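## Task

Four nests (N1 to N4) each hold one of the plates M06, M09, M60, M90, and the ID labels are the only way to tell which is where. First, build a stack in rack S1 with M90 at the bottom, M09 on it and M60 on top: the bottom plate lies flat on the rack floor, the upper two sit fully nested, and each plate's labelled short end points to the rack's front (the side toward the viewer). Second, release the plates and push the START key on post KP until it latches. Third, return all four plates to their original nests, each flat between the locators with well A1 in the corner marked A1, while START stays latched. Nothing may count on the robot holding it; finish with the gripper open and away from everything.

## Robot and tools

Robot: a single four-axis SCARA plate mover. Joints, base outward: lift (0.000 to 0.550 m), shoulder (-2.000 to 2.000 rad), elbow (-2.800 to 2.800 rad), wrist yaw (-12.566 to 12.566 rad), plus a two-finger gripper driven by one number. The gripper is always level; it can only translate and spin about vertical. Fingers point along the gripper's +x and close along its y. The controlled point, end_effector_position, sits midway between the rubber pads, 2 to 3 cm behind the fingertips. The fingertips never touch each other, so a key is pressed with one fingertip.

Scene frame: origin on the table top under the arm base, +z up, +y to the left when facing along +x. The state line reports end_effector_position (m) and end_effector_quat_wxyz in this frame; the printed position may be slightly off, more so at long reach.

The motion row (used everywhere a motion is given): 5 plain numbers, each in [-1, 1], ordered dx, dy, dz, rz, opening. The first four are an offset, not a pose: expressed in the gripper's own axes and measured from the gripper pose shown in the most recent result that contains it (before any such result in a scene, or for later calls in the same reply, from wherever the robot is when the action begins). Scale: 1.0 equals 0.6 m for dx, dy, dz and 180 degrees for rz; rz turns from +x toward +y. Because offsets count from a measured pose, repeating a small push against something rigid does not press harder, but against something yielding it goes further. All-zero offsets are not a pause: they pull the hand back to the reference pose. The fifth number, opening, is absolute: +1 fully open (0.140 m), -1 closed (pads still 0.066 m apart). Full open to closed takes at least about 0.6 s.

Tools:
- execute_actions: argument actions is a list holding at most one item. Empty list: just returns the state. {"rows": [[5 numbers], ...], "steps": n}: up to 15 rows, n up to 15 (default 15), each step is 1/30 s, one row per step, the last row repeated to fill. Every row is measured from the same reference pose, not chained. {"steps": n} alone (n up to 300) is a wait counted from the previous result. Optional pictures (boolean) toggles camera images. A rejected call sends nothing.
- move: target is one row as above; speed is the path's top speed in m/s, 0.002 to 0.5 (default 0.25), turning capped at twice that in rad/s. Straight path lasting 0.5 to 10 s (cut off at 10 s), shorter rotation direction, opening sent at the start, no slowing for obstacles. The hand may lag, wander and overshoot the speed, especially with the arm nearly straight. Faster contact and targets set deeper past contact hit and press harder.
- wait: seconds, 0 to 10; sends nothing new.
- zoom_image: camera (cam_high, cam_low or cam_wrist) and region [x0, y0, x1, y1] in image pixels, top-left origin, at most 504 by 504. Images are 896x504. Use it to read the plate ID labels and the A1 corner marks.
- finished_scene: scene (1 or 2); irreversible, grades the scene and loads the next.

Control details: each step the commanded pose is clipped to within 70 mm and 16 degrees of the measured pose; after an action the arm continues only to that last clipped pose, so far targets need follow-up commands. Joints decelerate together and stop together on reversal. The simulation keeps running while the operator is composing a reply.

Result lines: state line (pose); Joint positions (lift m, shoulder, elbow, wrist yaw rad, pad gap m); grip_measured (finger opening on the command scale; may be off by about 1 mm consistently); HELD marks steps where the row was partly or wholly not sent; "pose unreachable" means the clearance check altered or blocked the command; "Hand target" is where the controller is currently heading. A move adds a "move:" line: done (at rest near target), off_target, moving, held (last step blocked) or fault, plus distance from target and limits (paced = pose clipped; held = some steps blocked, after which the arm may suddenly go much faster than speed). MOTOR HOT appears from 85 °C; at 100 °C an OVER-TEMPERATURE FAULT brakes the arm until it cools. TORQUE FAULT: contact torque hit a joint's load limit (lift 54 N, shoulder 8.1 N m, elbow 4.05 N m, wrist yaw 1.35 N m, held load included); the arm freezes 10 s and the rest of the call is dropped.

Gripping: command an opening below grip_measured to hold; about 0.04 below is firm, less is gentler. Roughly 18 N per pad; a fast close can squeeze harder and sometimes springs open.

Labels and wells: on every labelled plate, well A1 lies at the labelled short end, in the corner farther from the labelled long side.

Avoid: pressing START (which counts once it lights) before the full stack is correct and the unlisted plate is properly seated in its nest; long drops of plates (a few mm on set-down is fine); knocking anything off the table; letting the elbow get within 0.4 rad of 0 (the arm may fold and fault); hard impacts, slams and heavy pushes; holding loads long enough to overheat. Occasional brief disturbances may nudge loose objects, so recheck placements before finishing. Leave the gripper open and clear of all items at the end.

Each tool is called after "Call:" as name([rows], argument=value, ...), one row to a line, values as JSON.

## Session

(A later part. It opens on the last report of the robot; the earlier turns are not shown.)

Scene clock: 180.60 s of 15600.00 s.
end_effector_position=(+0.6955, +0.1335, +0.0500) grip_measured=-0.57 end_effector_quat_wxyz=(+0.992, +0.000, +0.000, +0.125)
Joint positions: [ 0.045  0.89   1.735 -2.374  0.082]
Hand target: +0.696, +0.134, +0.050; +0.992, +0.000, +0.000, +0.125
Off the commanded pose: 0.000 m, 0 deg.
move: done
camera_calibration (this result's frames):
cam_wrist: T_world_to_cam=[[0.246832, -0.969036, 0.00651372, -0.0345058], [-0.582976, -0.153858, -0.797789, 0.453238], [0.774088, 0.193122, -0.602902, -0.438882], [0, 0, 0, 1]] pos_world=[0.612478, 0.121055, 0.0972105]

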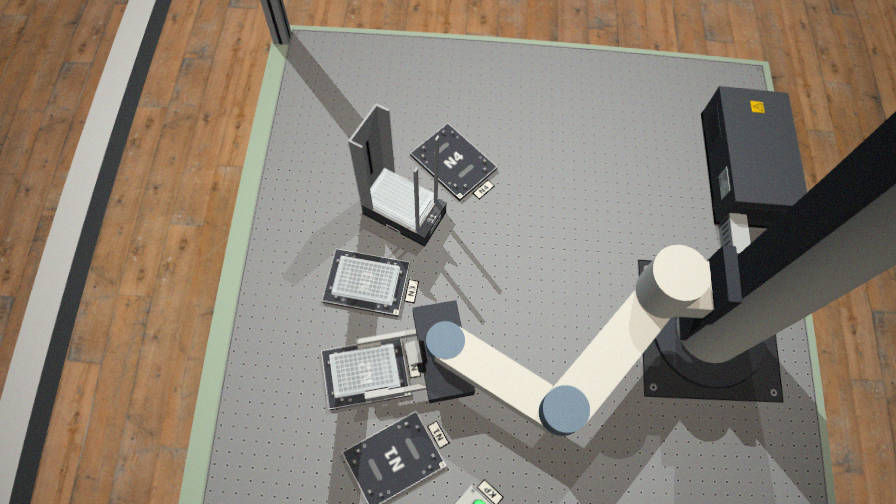

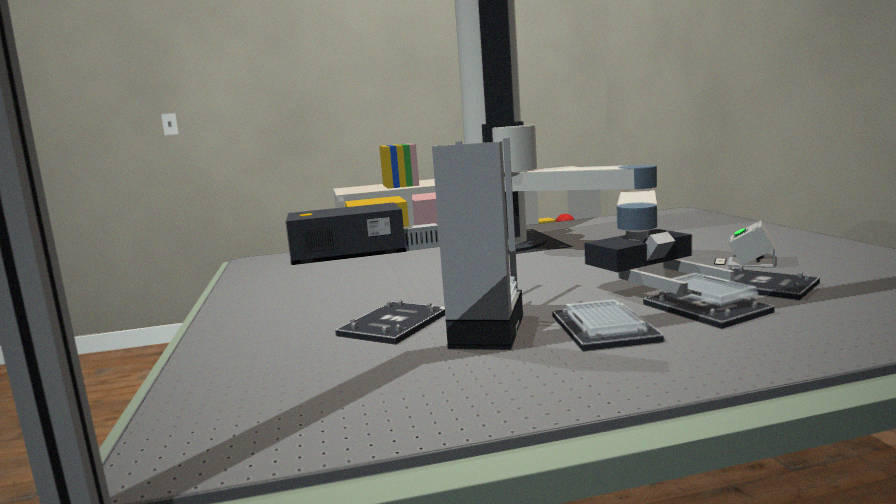

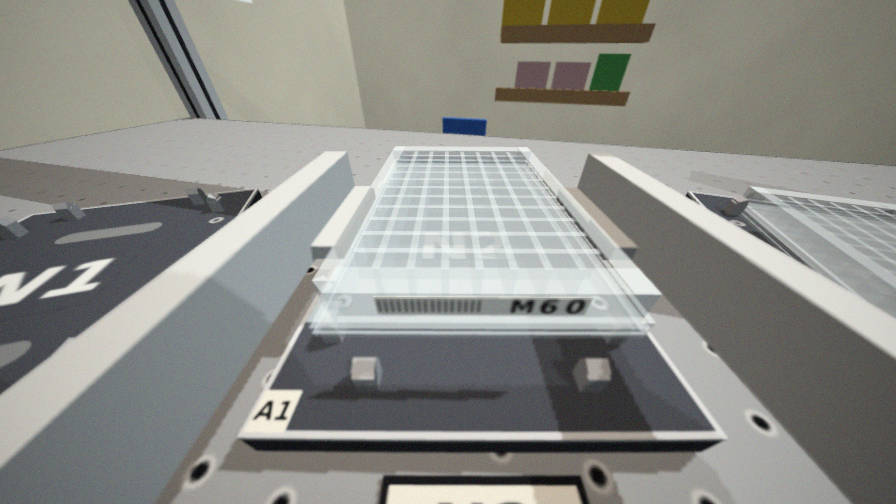

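Call:
move(target=[0.0004,-0.0005,-0.026,0,-0.63], speed=0.008)

Call:
move(target=[0,0,0,0,0])

Call:
move(target=[-0.25,0,0.0823,0,0])

Call:
move(target=[-0.131,-0.4067,0,-0.223,0])

Scene clock: 187.07 s of 15600.00 s.
end_effector_position=(+0.6958, +0.1332, +0.0344) grip_measured=-0.57 end_effector_quat_wxyz=(+0.992, +0.000, +0.000, +0.125)
Joint positions: [ 0.029  0.888  1.736 -2.374  0.082]
Hand target: +0.696, +0.133, +0.034; +0.992, +0.000, +0.000, +0.125
Off the commanded pose: 0.000 m, 0 deg.
After step 90, 1.30 s passed at rest.
move: done
camera_calibration (this result's frames):
cam_wrist: T_world_to_cam=[[0.246184, -0.969201, 0.00651372, -0.0343477], [-0.583079, -0.153468, -0.797789, 0.440935], [0.774217, 0.192605, -0.602902, -0.448462], [0, 0, 0, 1]] pos_world=[0.612763, 0.120755, 0.0816177]

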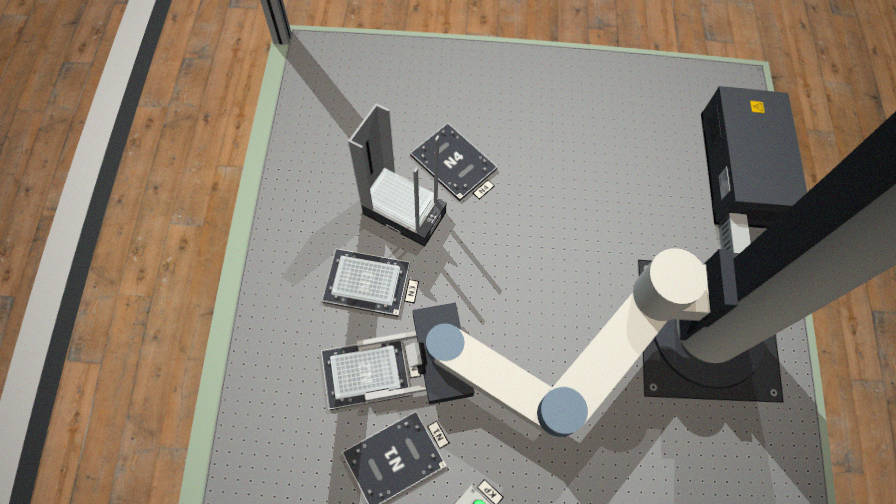

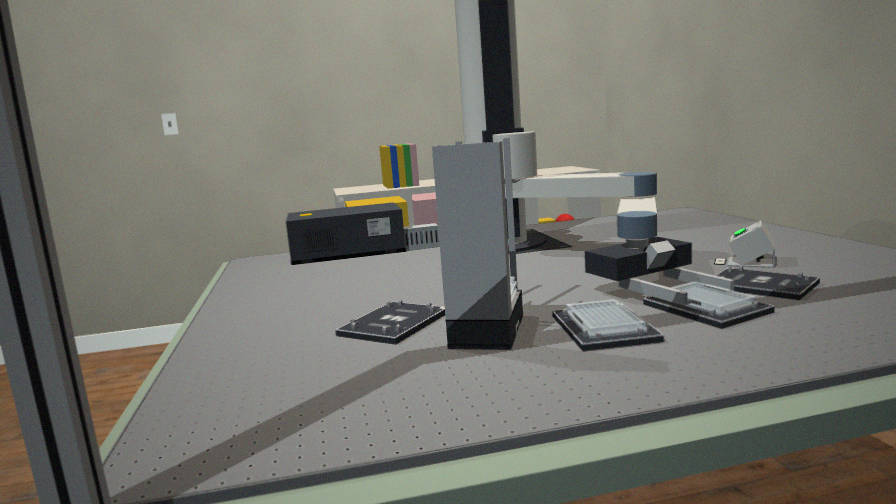

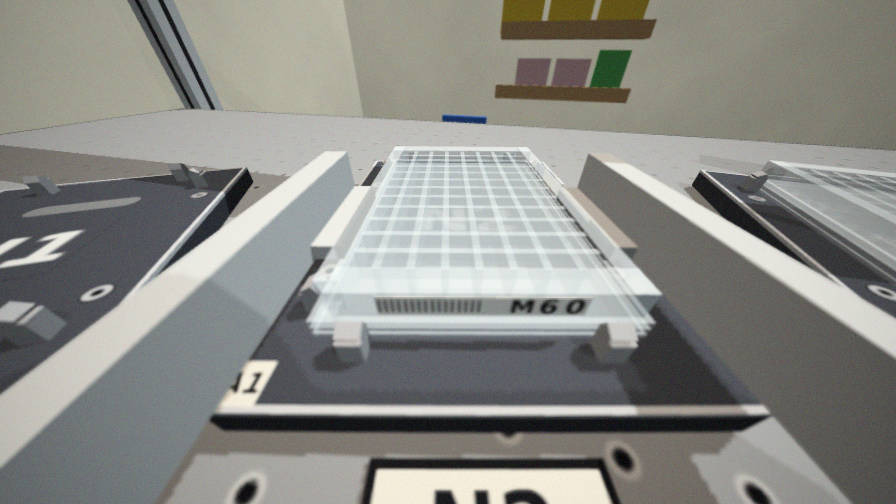

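Scene clock: 187.57 s of 15600.00 s.
end_effector_position=(+0.6958, +0.1332, +0.0344) grip_measured=+0.00 end_effector_quat_wxyz=(+0.992, +0.000, +0.000, +0.125)
Joint positions: [ 0.029  0.888  1.736 -2.374  0.103]
Hand target: +0.696, +0.133, +0.034; +0.992, +0.000, +0.000, +0.125
Off the commanded pose: 0.000 m, 0 deg.
move: done
camera_calibration (this result's frames):
cam_wrist: T_world_to_cam=[[0.246143, -0.969212, 0.00651372, -0.0343301], [-0.583085, -0.153443, -0.797789, 0.440933], [0.774226, 0.192572, -0.602902, -0.448459], [0, 0, 0, 1]] pos_world=[0.61276, 0.120746, 0.0816177]

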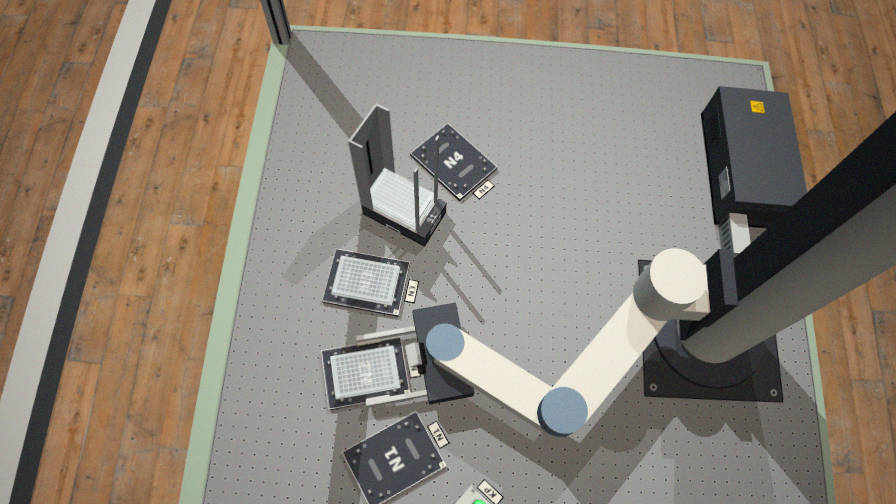

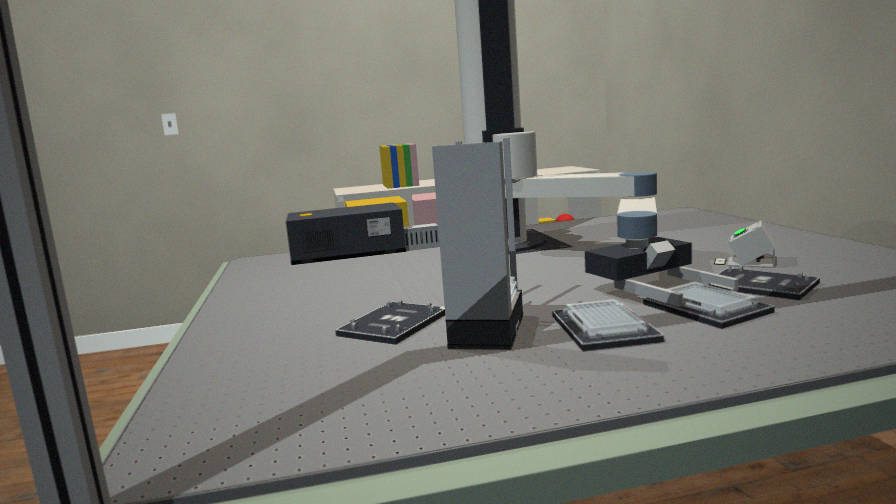

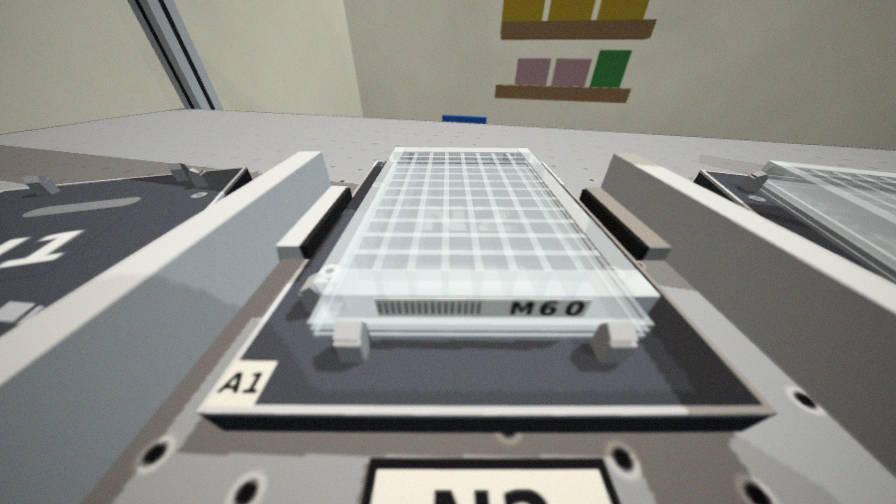

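Scene clock: 188.60 s of 15600.00 s.
end_effector_position=(+0.5505, +0.0961, +0.0839) grip_measured=+0.00 end_effector_quat_wxyz=(+0.992, +0.000, +0.000, +0.124)
Joint positions: [ 0.079  1.188  0.981 -1.92   0.103]
Hand target: +0.550, +0.096, +0.084; +0.992, +0.000, +0.000, +0.125
Off the commanded pose: 0.000 m, 0 deg.
move: done
camera_calibration (this result's frames):
cam_wrist: T_world_to_cam=[[0.245977, -0.969254, 0.00651372, -0.0347592], [-0.583112, -0.153343, -0.797789, 0.389932], [0.774259, 0.19244, -0.602902, -0.298973], [0, 0, 0, 1]] pos_world=[0.467406, 0.0836372, 0.131059]

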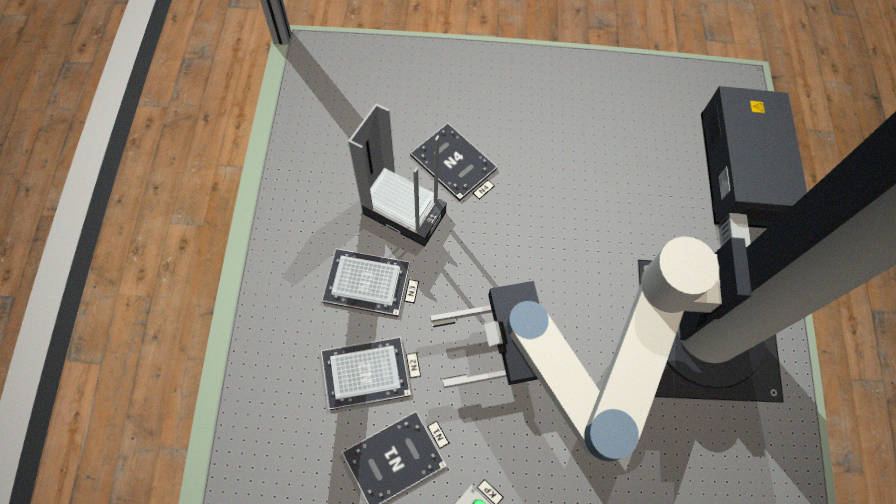

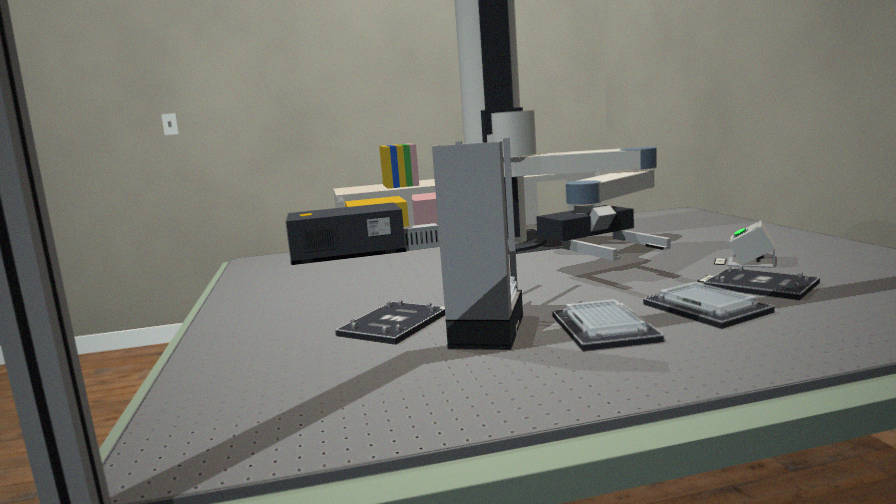

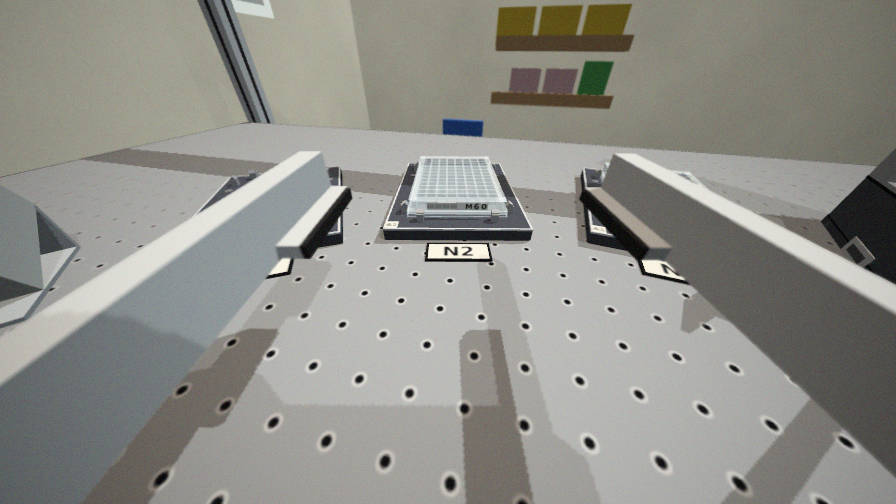

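Scene clock: 190.40 s of 15600.00 s.
end_effector_position=(+0.5346, -0.1599, +0.0839) grip_measured=+0.00 end_effector_quat_wxyz=(+0.975, +0.000, +0.000, -0.224)
Joint positions: [ 0.079  0.528  1.008 -1.987  0.103]
Hand target: +0.535, -0.160, +0.084; +0.975, +0.000, +0.000, -0.224
Off the commanded pose: 0.000 m, 0 deg.
move: done
camera_calibration (this result's frames):
cam_wrist: T_world_to_cam=[[-0.436943, -0.899466, 0.00651372, 0.0972777], [-0.544583, 0.258771, -0.797789, 0.386727], [0.715898, -0.352136, -0.602902, -0.293305], [0, 0, 0, 1]] pos_world=[0.463086, -0.115859, 0.131059]

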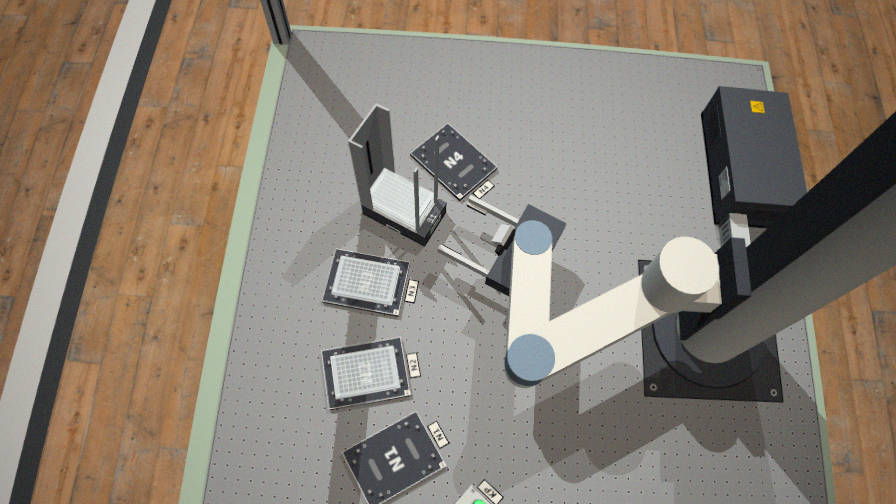

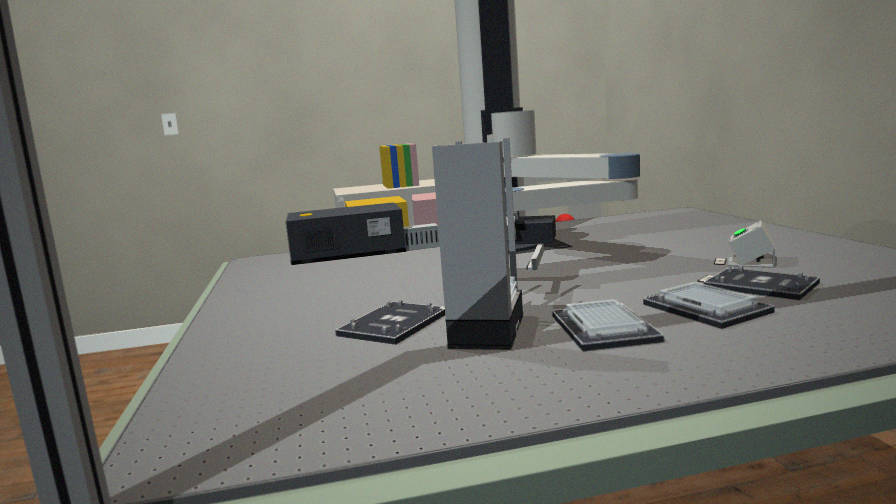

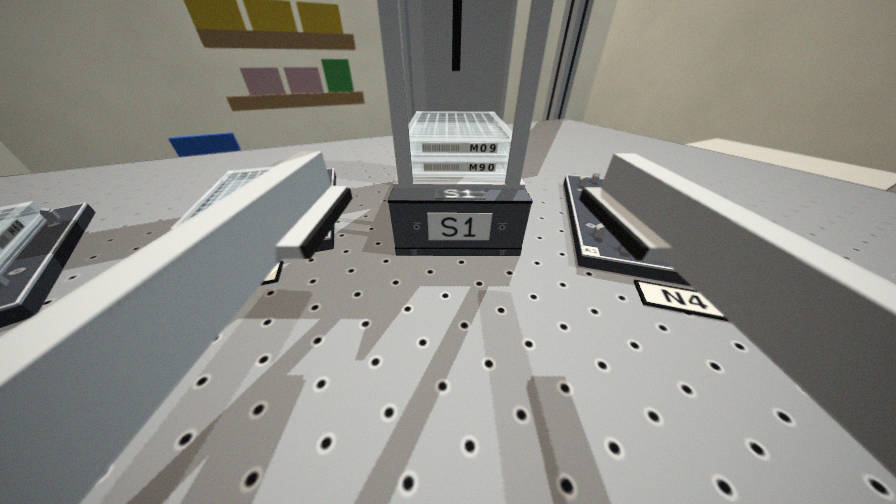

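Call:
move(target=[0.2292,0.0005,0,0.0003,0], speed=0.12)

Call:
move(target=[0,0,0,0,-0.63])

Call:
move(target=[0,0,0.422,0,-0.63], speed=0.15)

Call:
move(target=[-0.0655,-0.27,0,-0.093,-0.63])

Call:
move(target=[0,0,-0.478,0,-0.63], speed=0.2)

Scene clock: 196.50 s of 15600.00 s.
end_effector_position=(+0.6585, -0.2196, +0.0839) grip_measured=+0.00 end_effector_quat_wxyz=(+0.975, +0.000, +0.000, -0.223)
Joint positions: [ 0.079  0.237  1.697 -2.384  0.103]
Hand target: +0.658, -0.220, +0.084; +0.975, +0.000, +0.000, -0.223
Off the commanded pose: 0.000 m, 0 deg.
After step 90, 1.63 s passed at rest.
move: done
camera_calibration (this result's frames):
cam_wrist: T_world_to_cam=[[-0.435927, -0.899958, 0.00651372, 0.0969914], [-0.544875, 0.258155, -0.797789, 0.4697], [0.716295, -0.351327, -0.602902, -0.4031], [0, 0, 0, 1]] pos_world=[0.586948, -0.175587, 0.13106]

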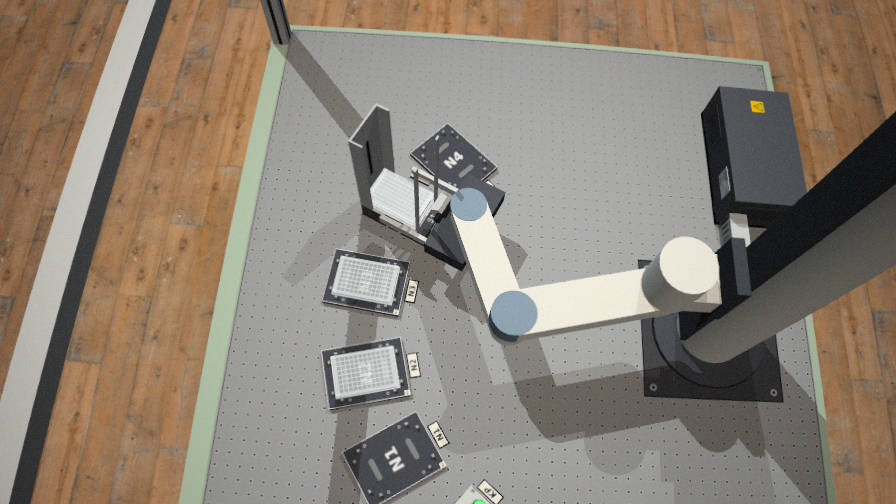

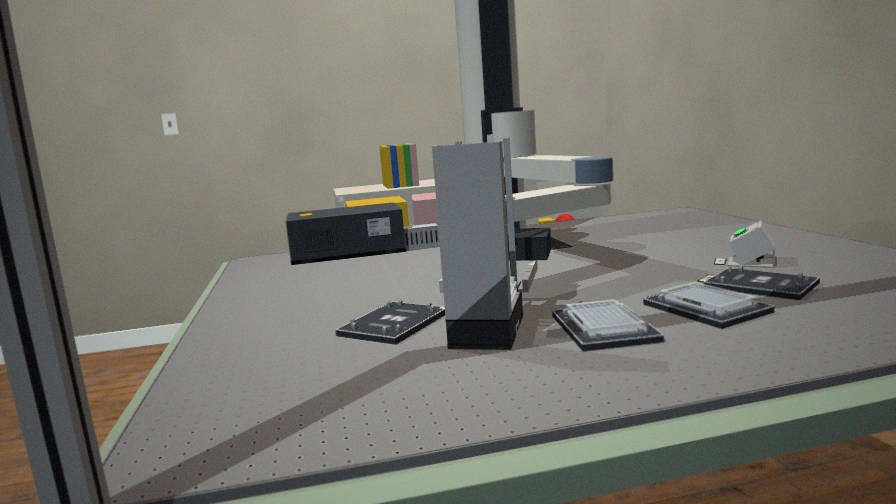

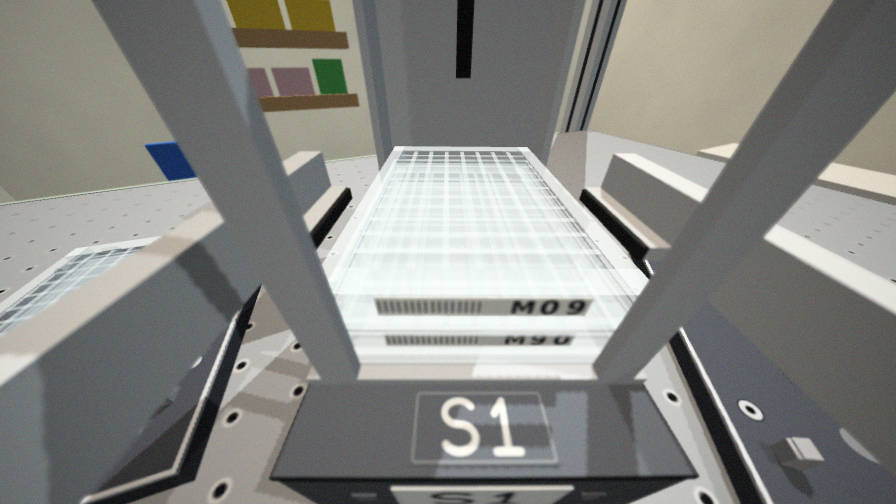

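Scene clock: 197.00 s of 15600.00 s.
end_effector_position=(+0.6585, -0.2196, +0.0839) grip_measured=-0.57 end_effector_quat_wxyz=(+0.975, +0.000, +0.000, -0.223)
Joint positions: [ 0.079  0.237  1.697 -2.384  0.082]
Hand target: +0.658, -0.220, +0.084; +0.975, +0.000, +0.000, -0.223
Off the commanded pose: 0.000 m, 0 deg.
move: done
camera_calibration (this result's frames):
cam_wrist: T_world_to_cam=[[-0.435937, -0.899954, 0.00651372, 0.0969975], [-0.544872, 0.258161, -0.797789, 0.469699], [0.716291, -0.351335, -0.602902, -0.403099], [0, 0, 0, 1]] pos_world=[0.586947, -0.175588, 0.13106]

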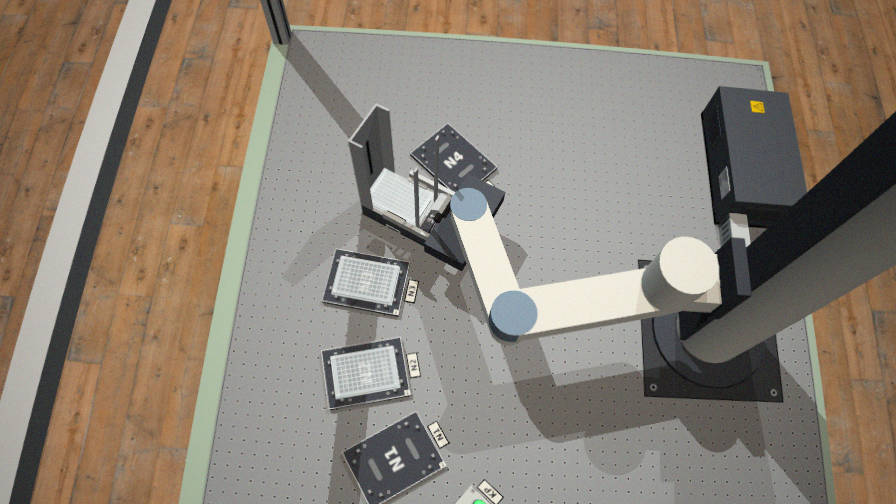

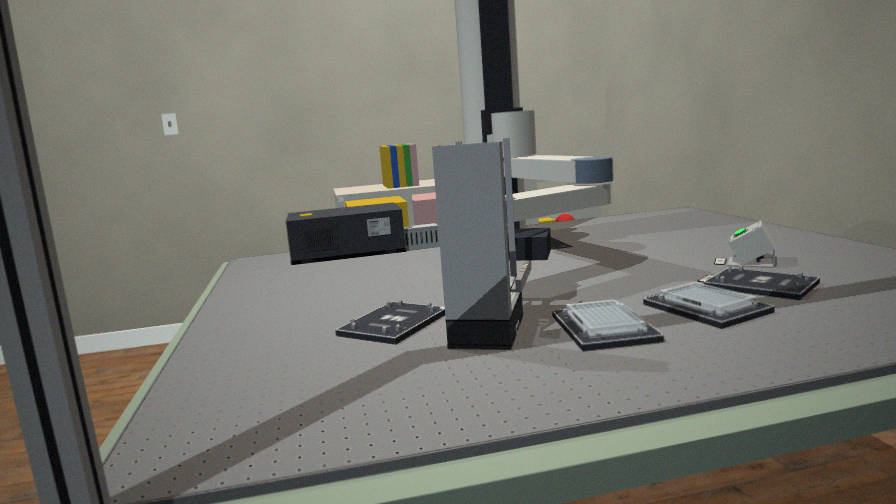

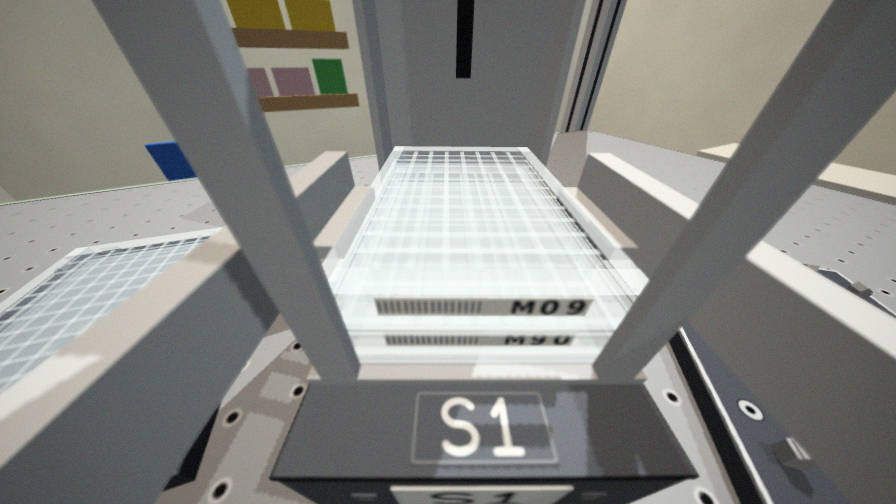

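Scene clock: 199.03 s of 15600.00 s.
end_effector_position=(+0.6585, -0.2196, +0.3371) grip_measured=-0.57 end_effector_quat_wxyz=(+0.975, +0.000, +0.000, -0.223)
Joint positions: [ 0.332  0.237  1.697 -2.384  0.082]
Hand target: +0.658, -0.220, +0.337; +0.975, +0.000, +0.000, -0.223
Off the commanded pose: 0.000 m, 0 deg.
move: done
camera_calibration (this result's frames):
cam_wrist: T_world_to_cam=[[-0.435901, -0.899971, 0.00651372, 0.0953329], [-0.544883, 0.25814, -0.797789, 0.671744], [0.716305, -0.351306, -0.602902, -0.250422], [0, 0, 0, 1]] pos_world=[0.586956, -0.175582, 0.384309]

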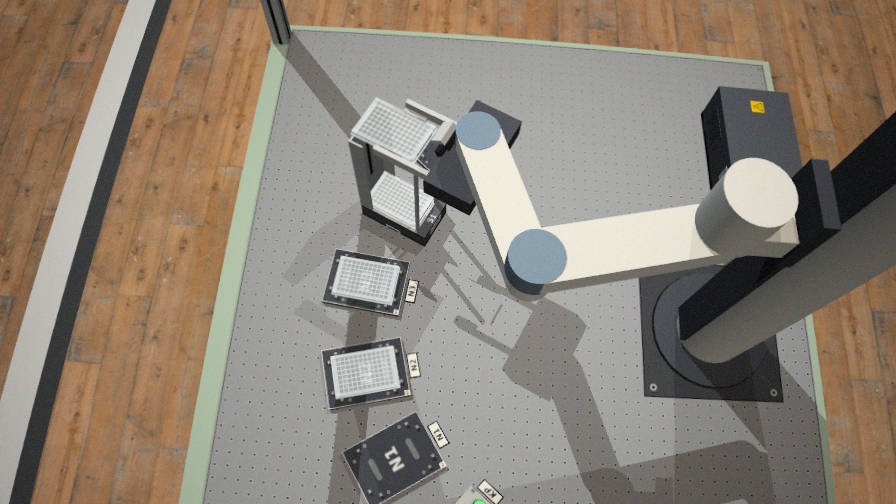

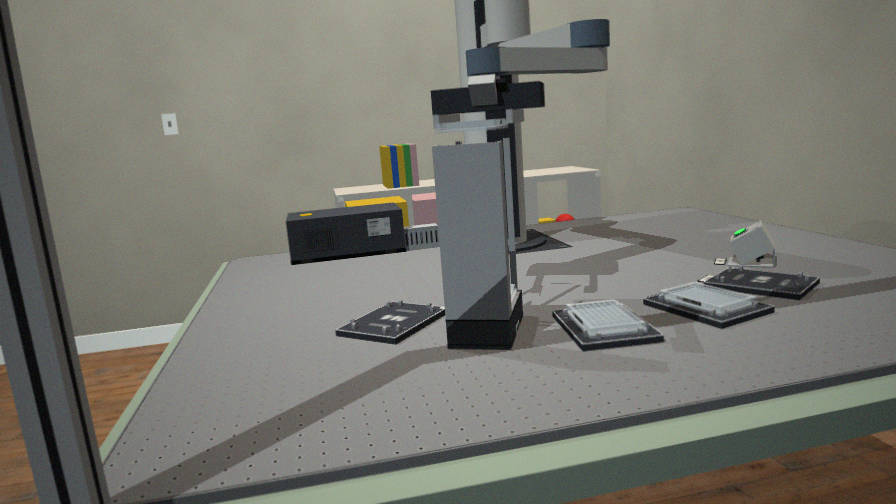

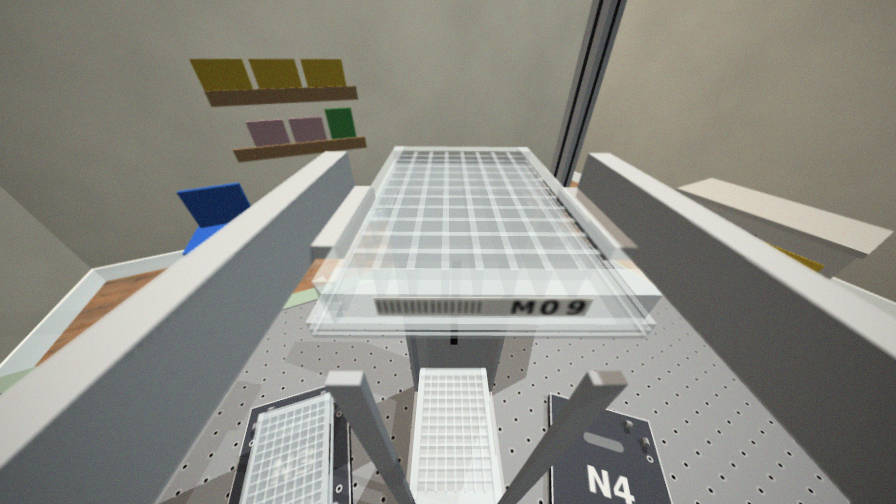

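Scene clock: 200.10 s of 15600.00 s.
end_effector_position=(+0.5525, -0.3485, +0.3371) grip_measured=-0.57 end_effector_quat_wxyz=(+0.932, +0.000, +0.000, -0.363)
Joint positions: [ 0.332 -0.05   1.598 -2.292  0.082]
Hand target: +0.553, -0.348, +0.337; +0.932, +0.000, +0.000, -0.363
Off the commanded pose: 0.000 m, 0 deg.
move: done
camera_calibration (this result's frames):
cam_wrist: T_world_to_cam=[[-0.676997, -0.735957, 0.00651372, 0.12349], [-0.447247, 0.404356, -0.797789, 0.644297], [0.584504, -0.543014, -0.602902, -0.213799], [0, 0, 0, 1]] pos_world=[0.496729, -0.285738, 0.384309]

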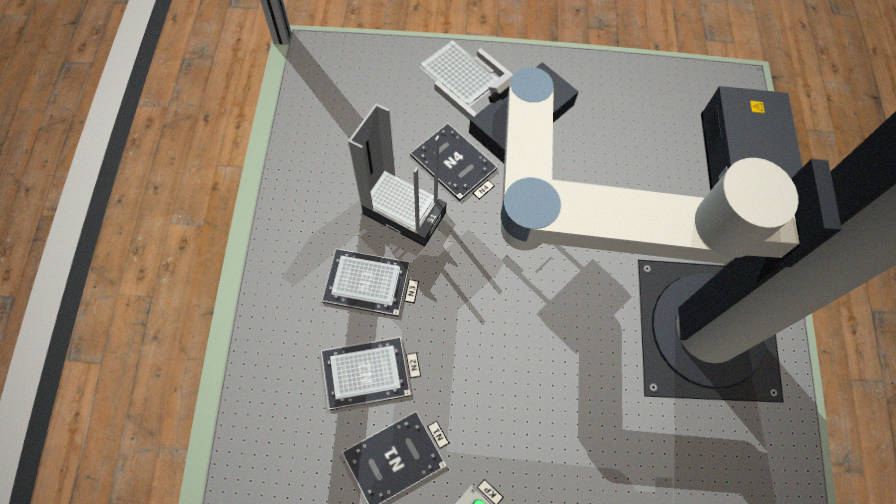

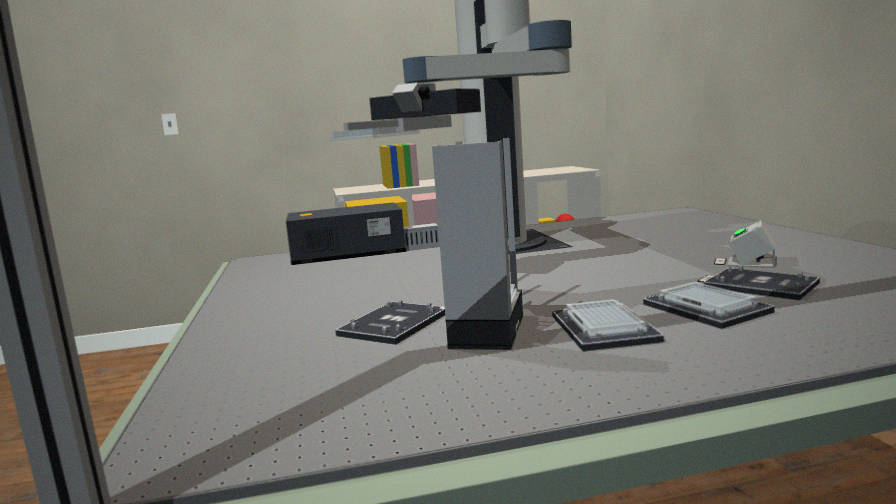

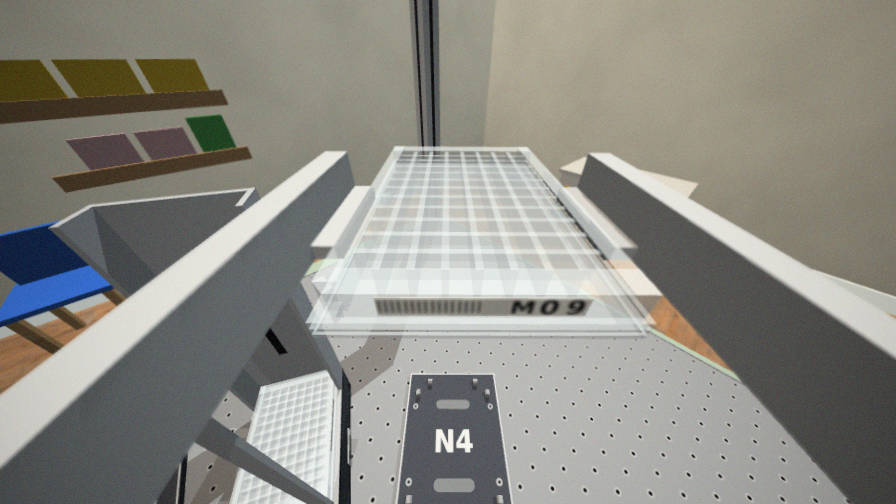

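Scene clock: 201.93 s of 15600.00 s.
end_effector_position=(+0.5525, -0.3485, +0.0502) grip_measured=-0.57 end_effector_quat_wxyz=(+0.932, +0.000, +0.000, -0.363)
Joint positions: [ 0.045 -0.05   1.598 -2.292  0.082]
Hand target: +0.553, -0.348, +0.050; +0.932, +0.000, +0.000, -0.363
Off the commanded pose: 0.000 m, 0 deg.
move: done
camera_calibration (this result's frames):
cam_wrist: T_world_to_cam=[[-0.677015, -0.73594, 0.00651372, 0.125369], [-0.447237, 0.404366, -0.797789, 0.415428], [0.584491, -0.543028, -0.602902, -0.38675], [0, 0, 0, 1]] pos_world=[0.496723, -0.285737, 0.097435]

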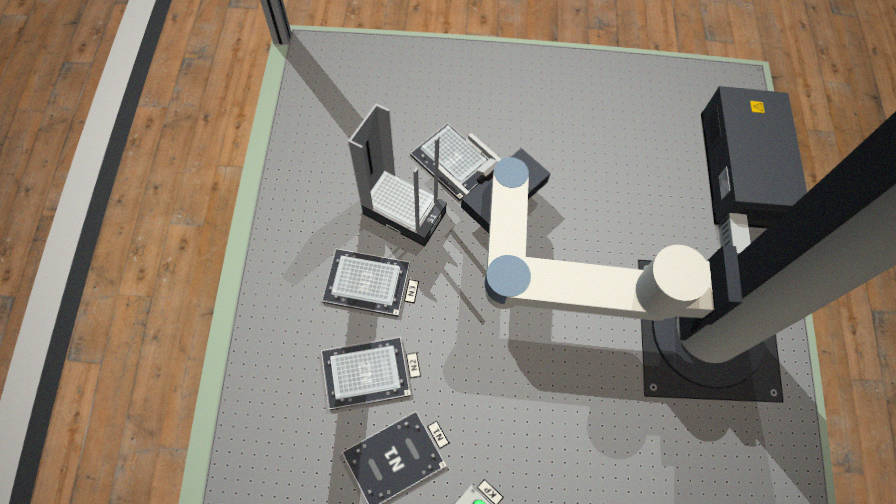

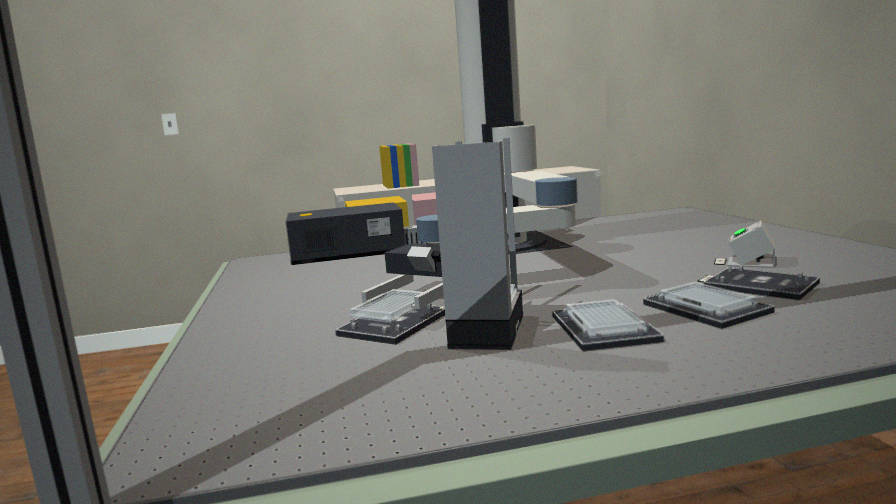

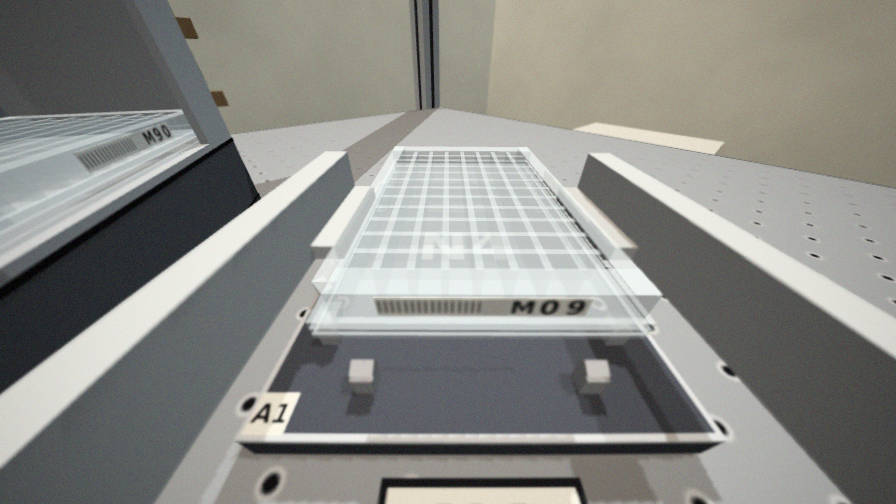

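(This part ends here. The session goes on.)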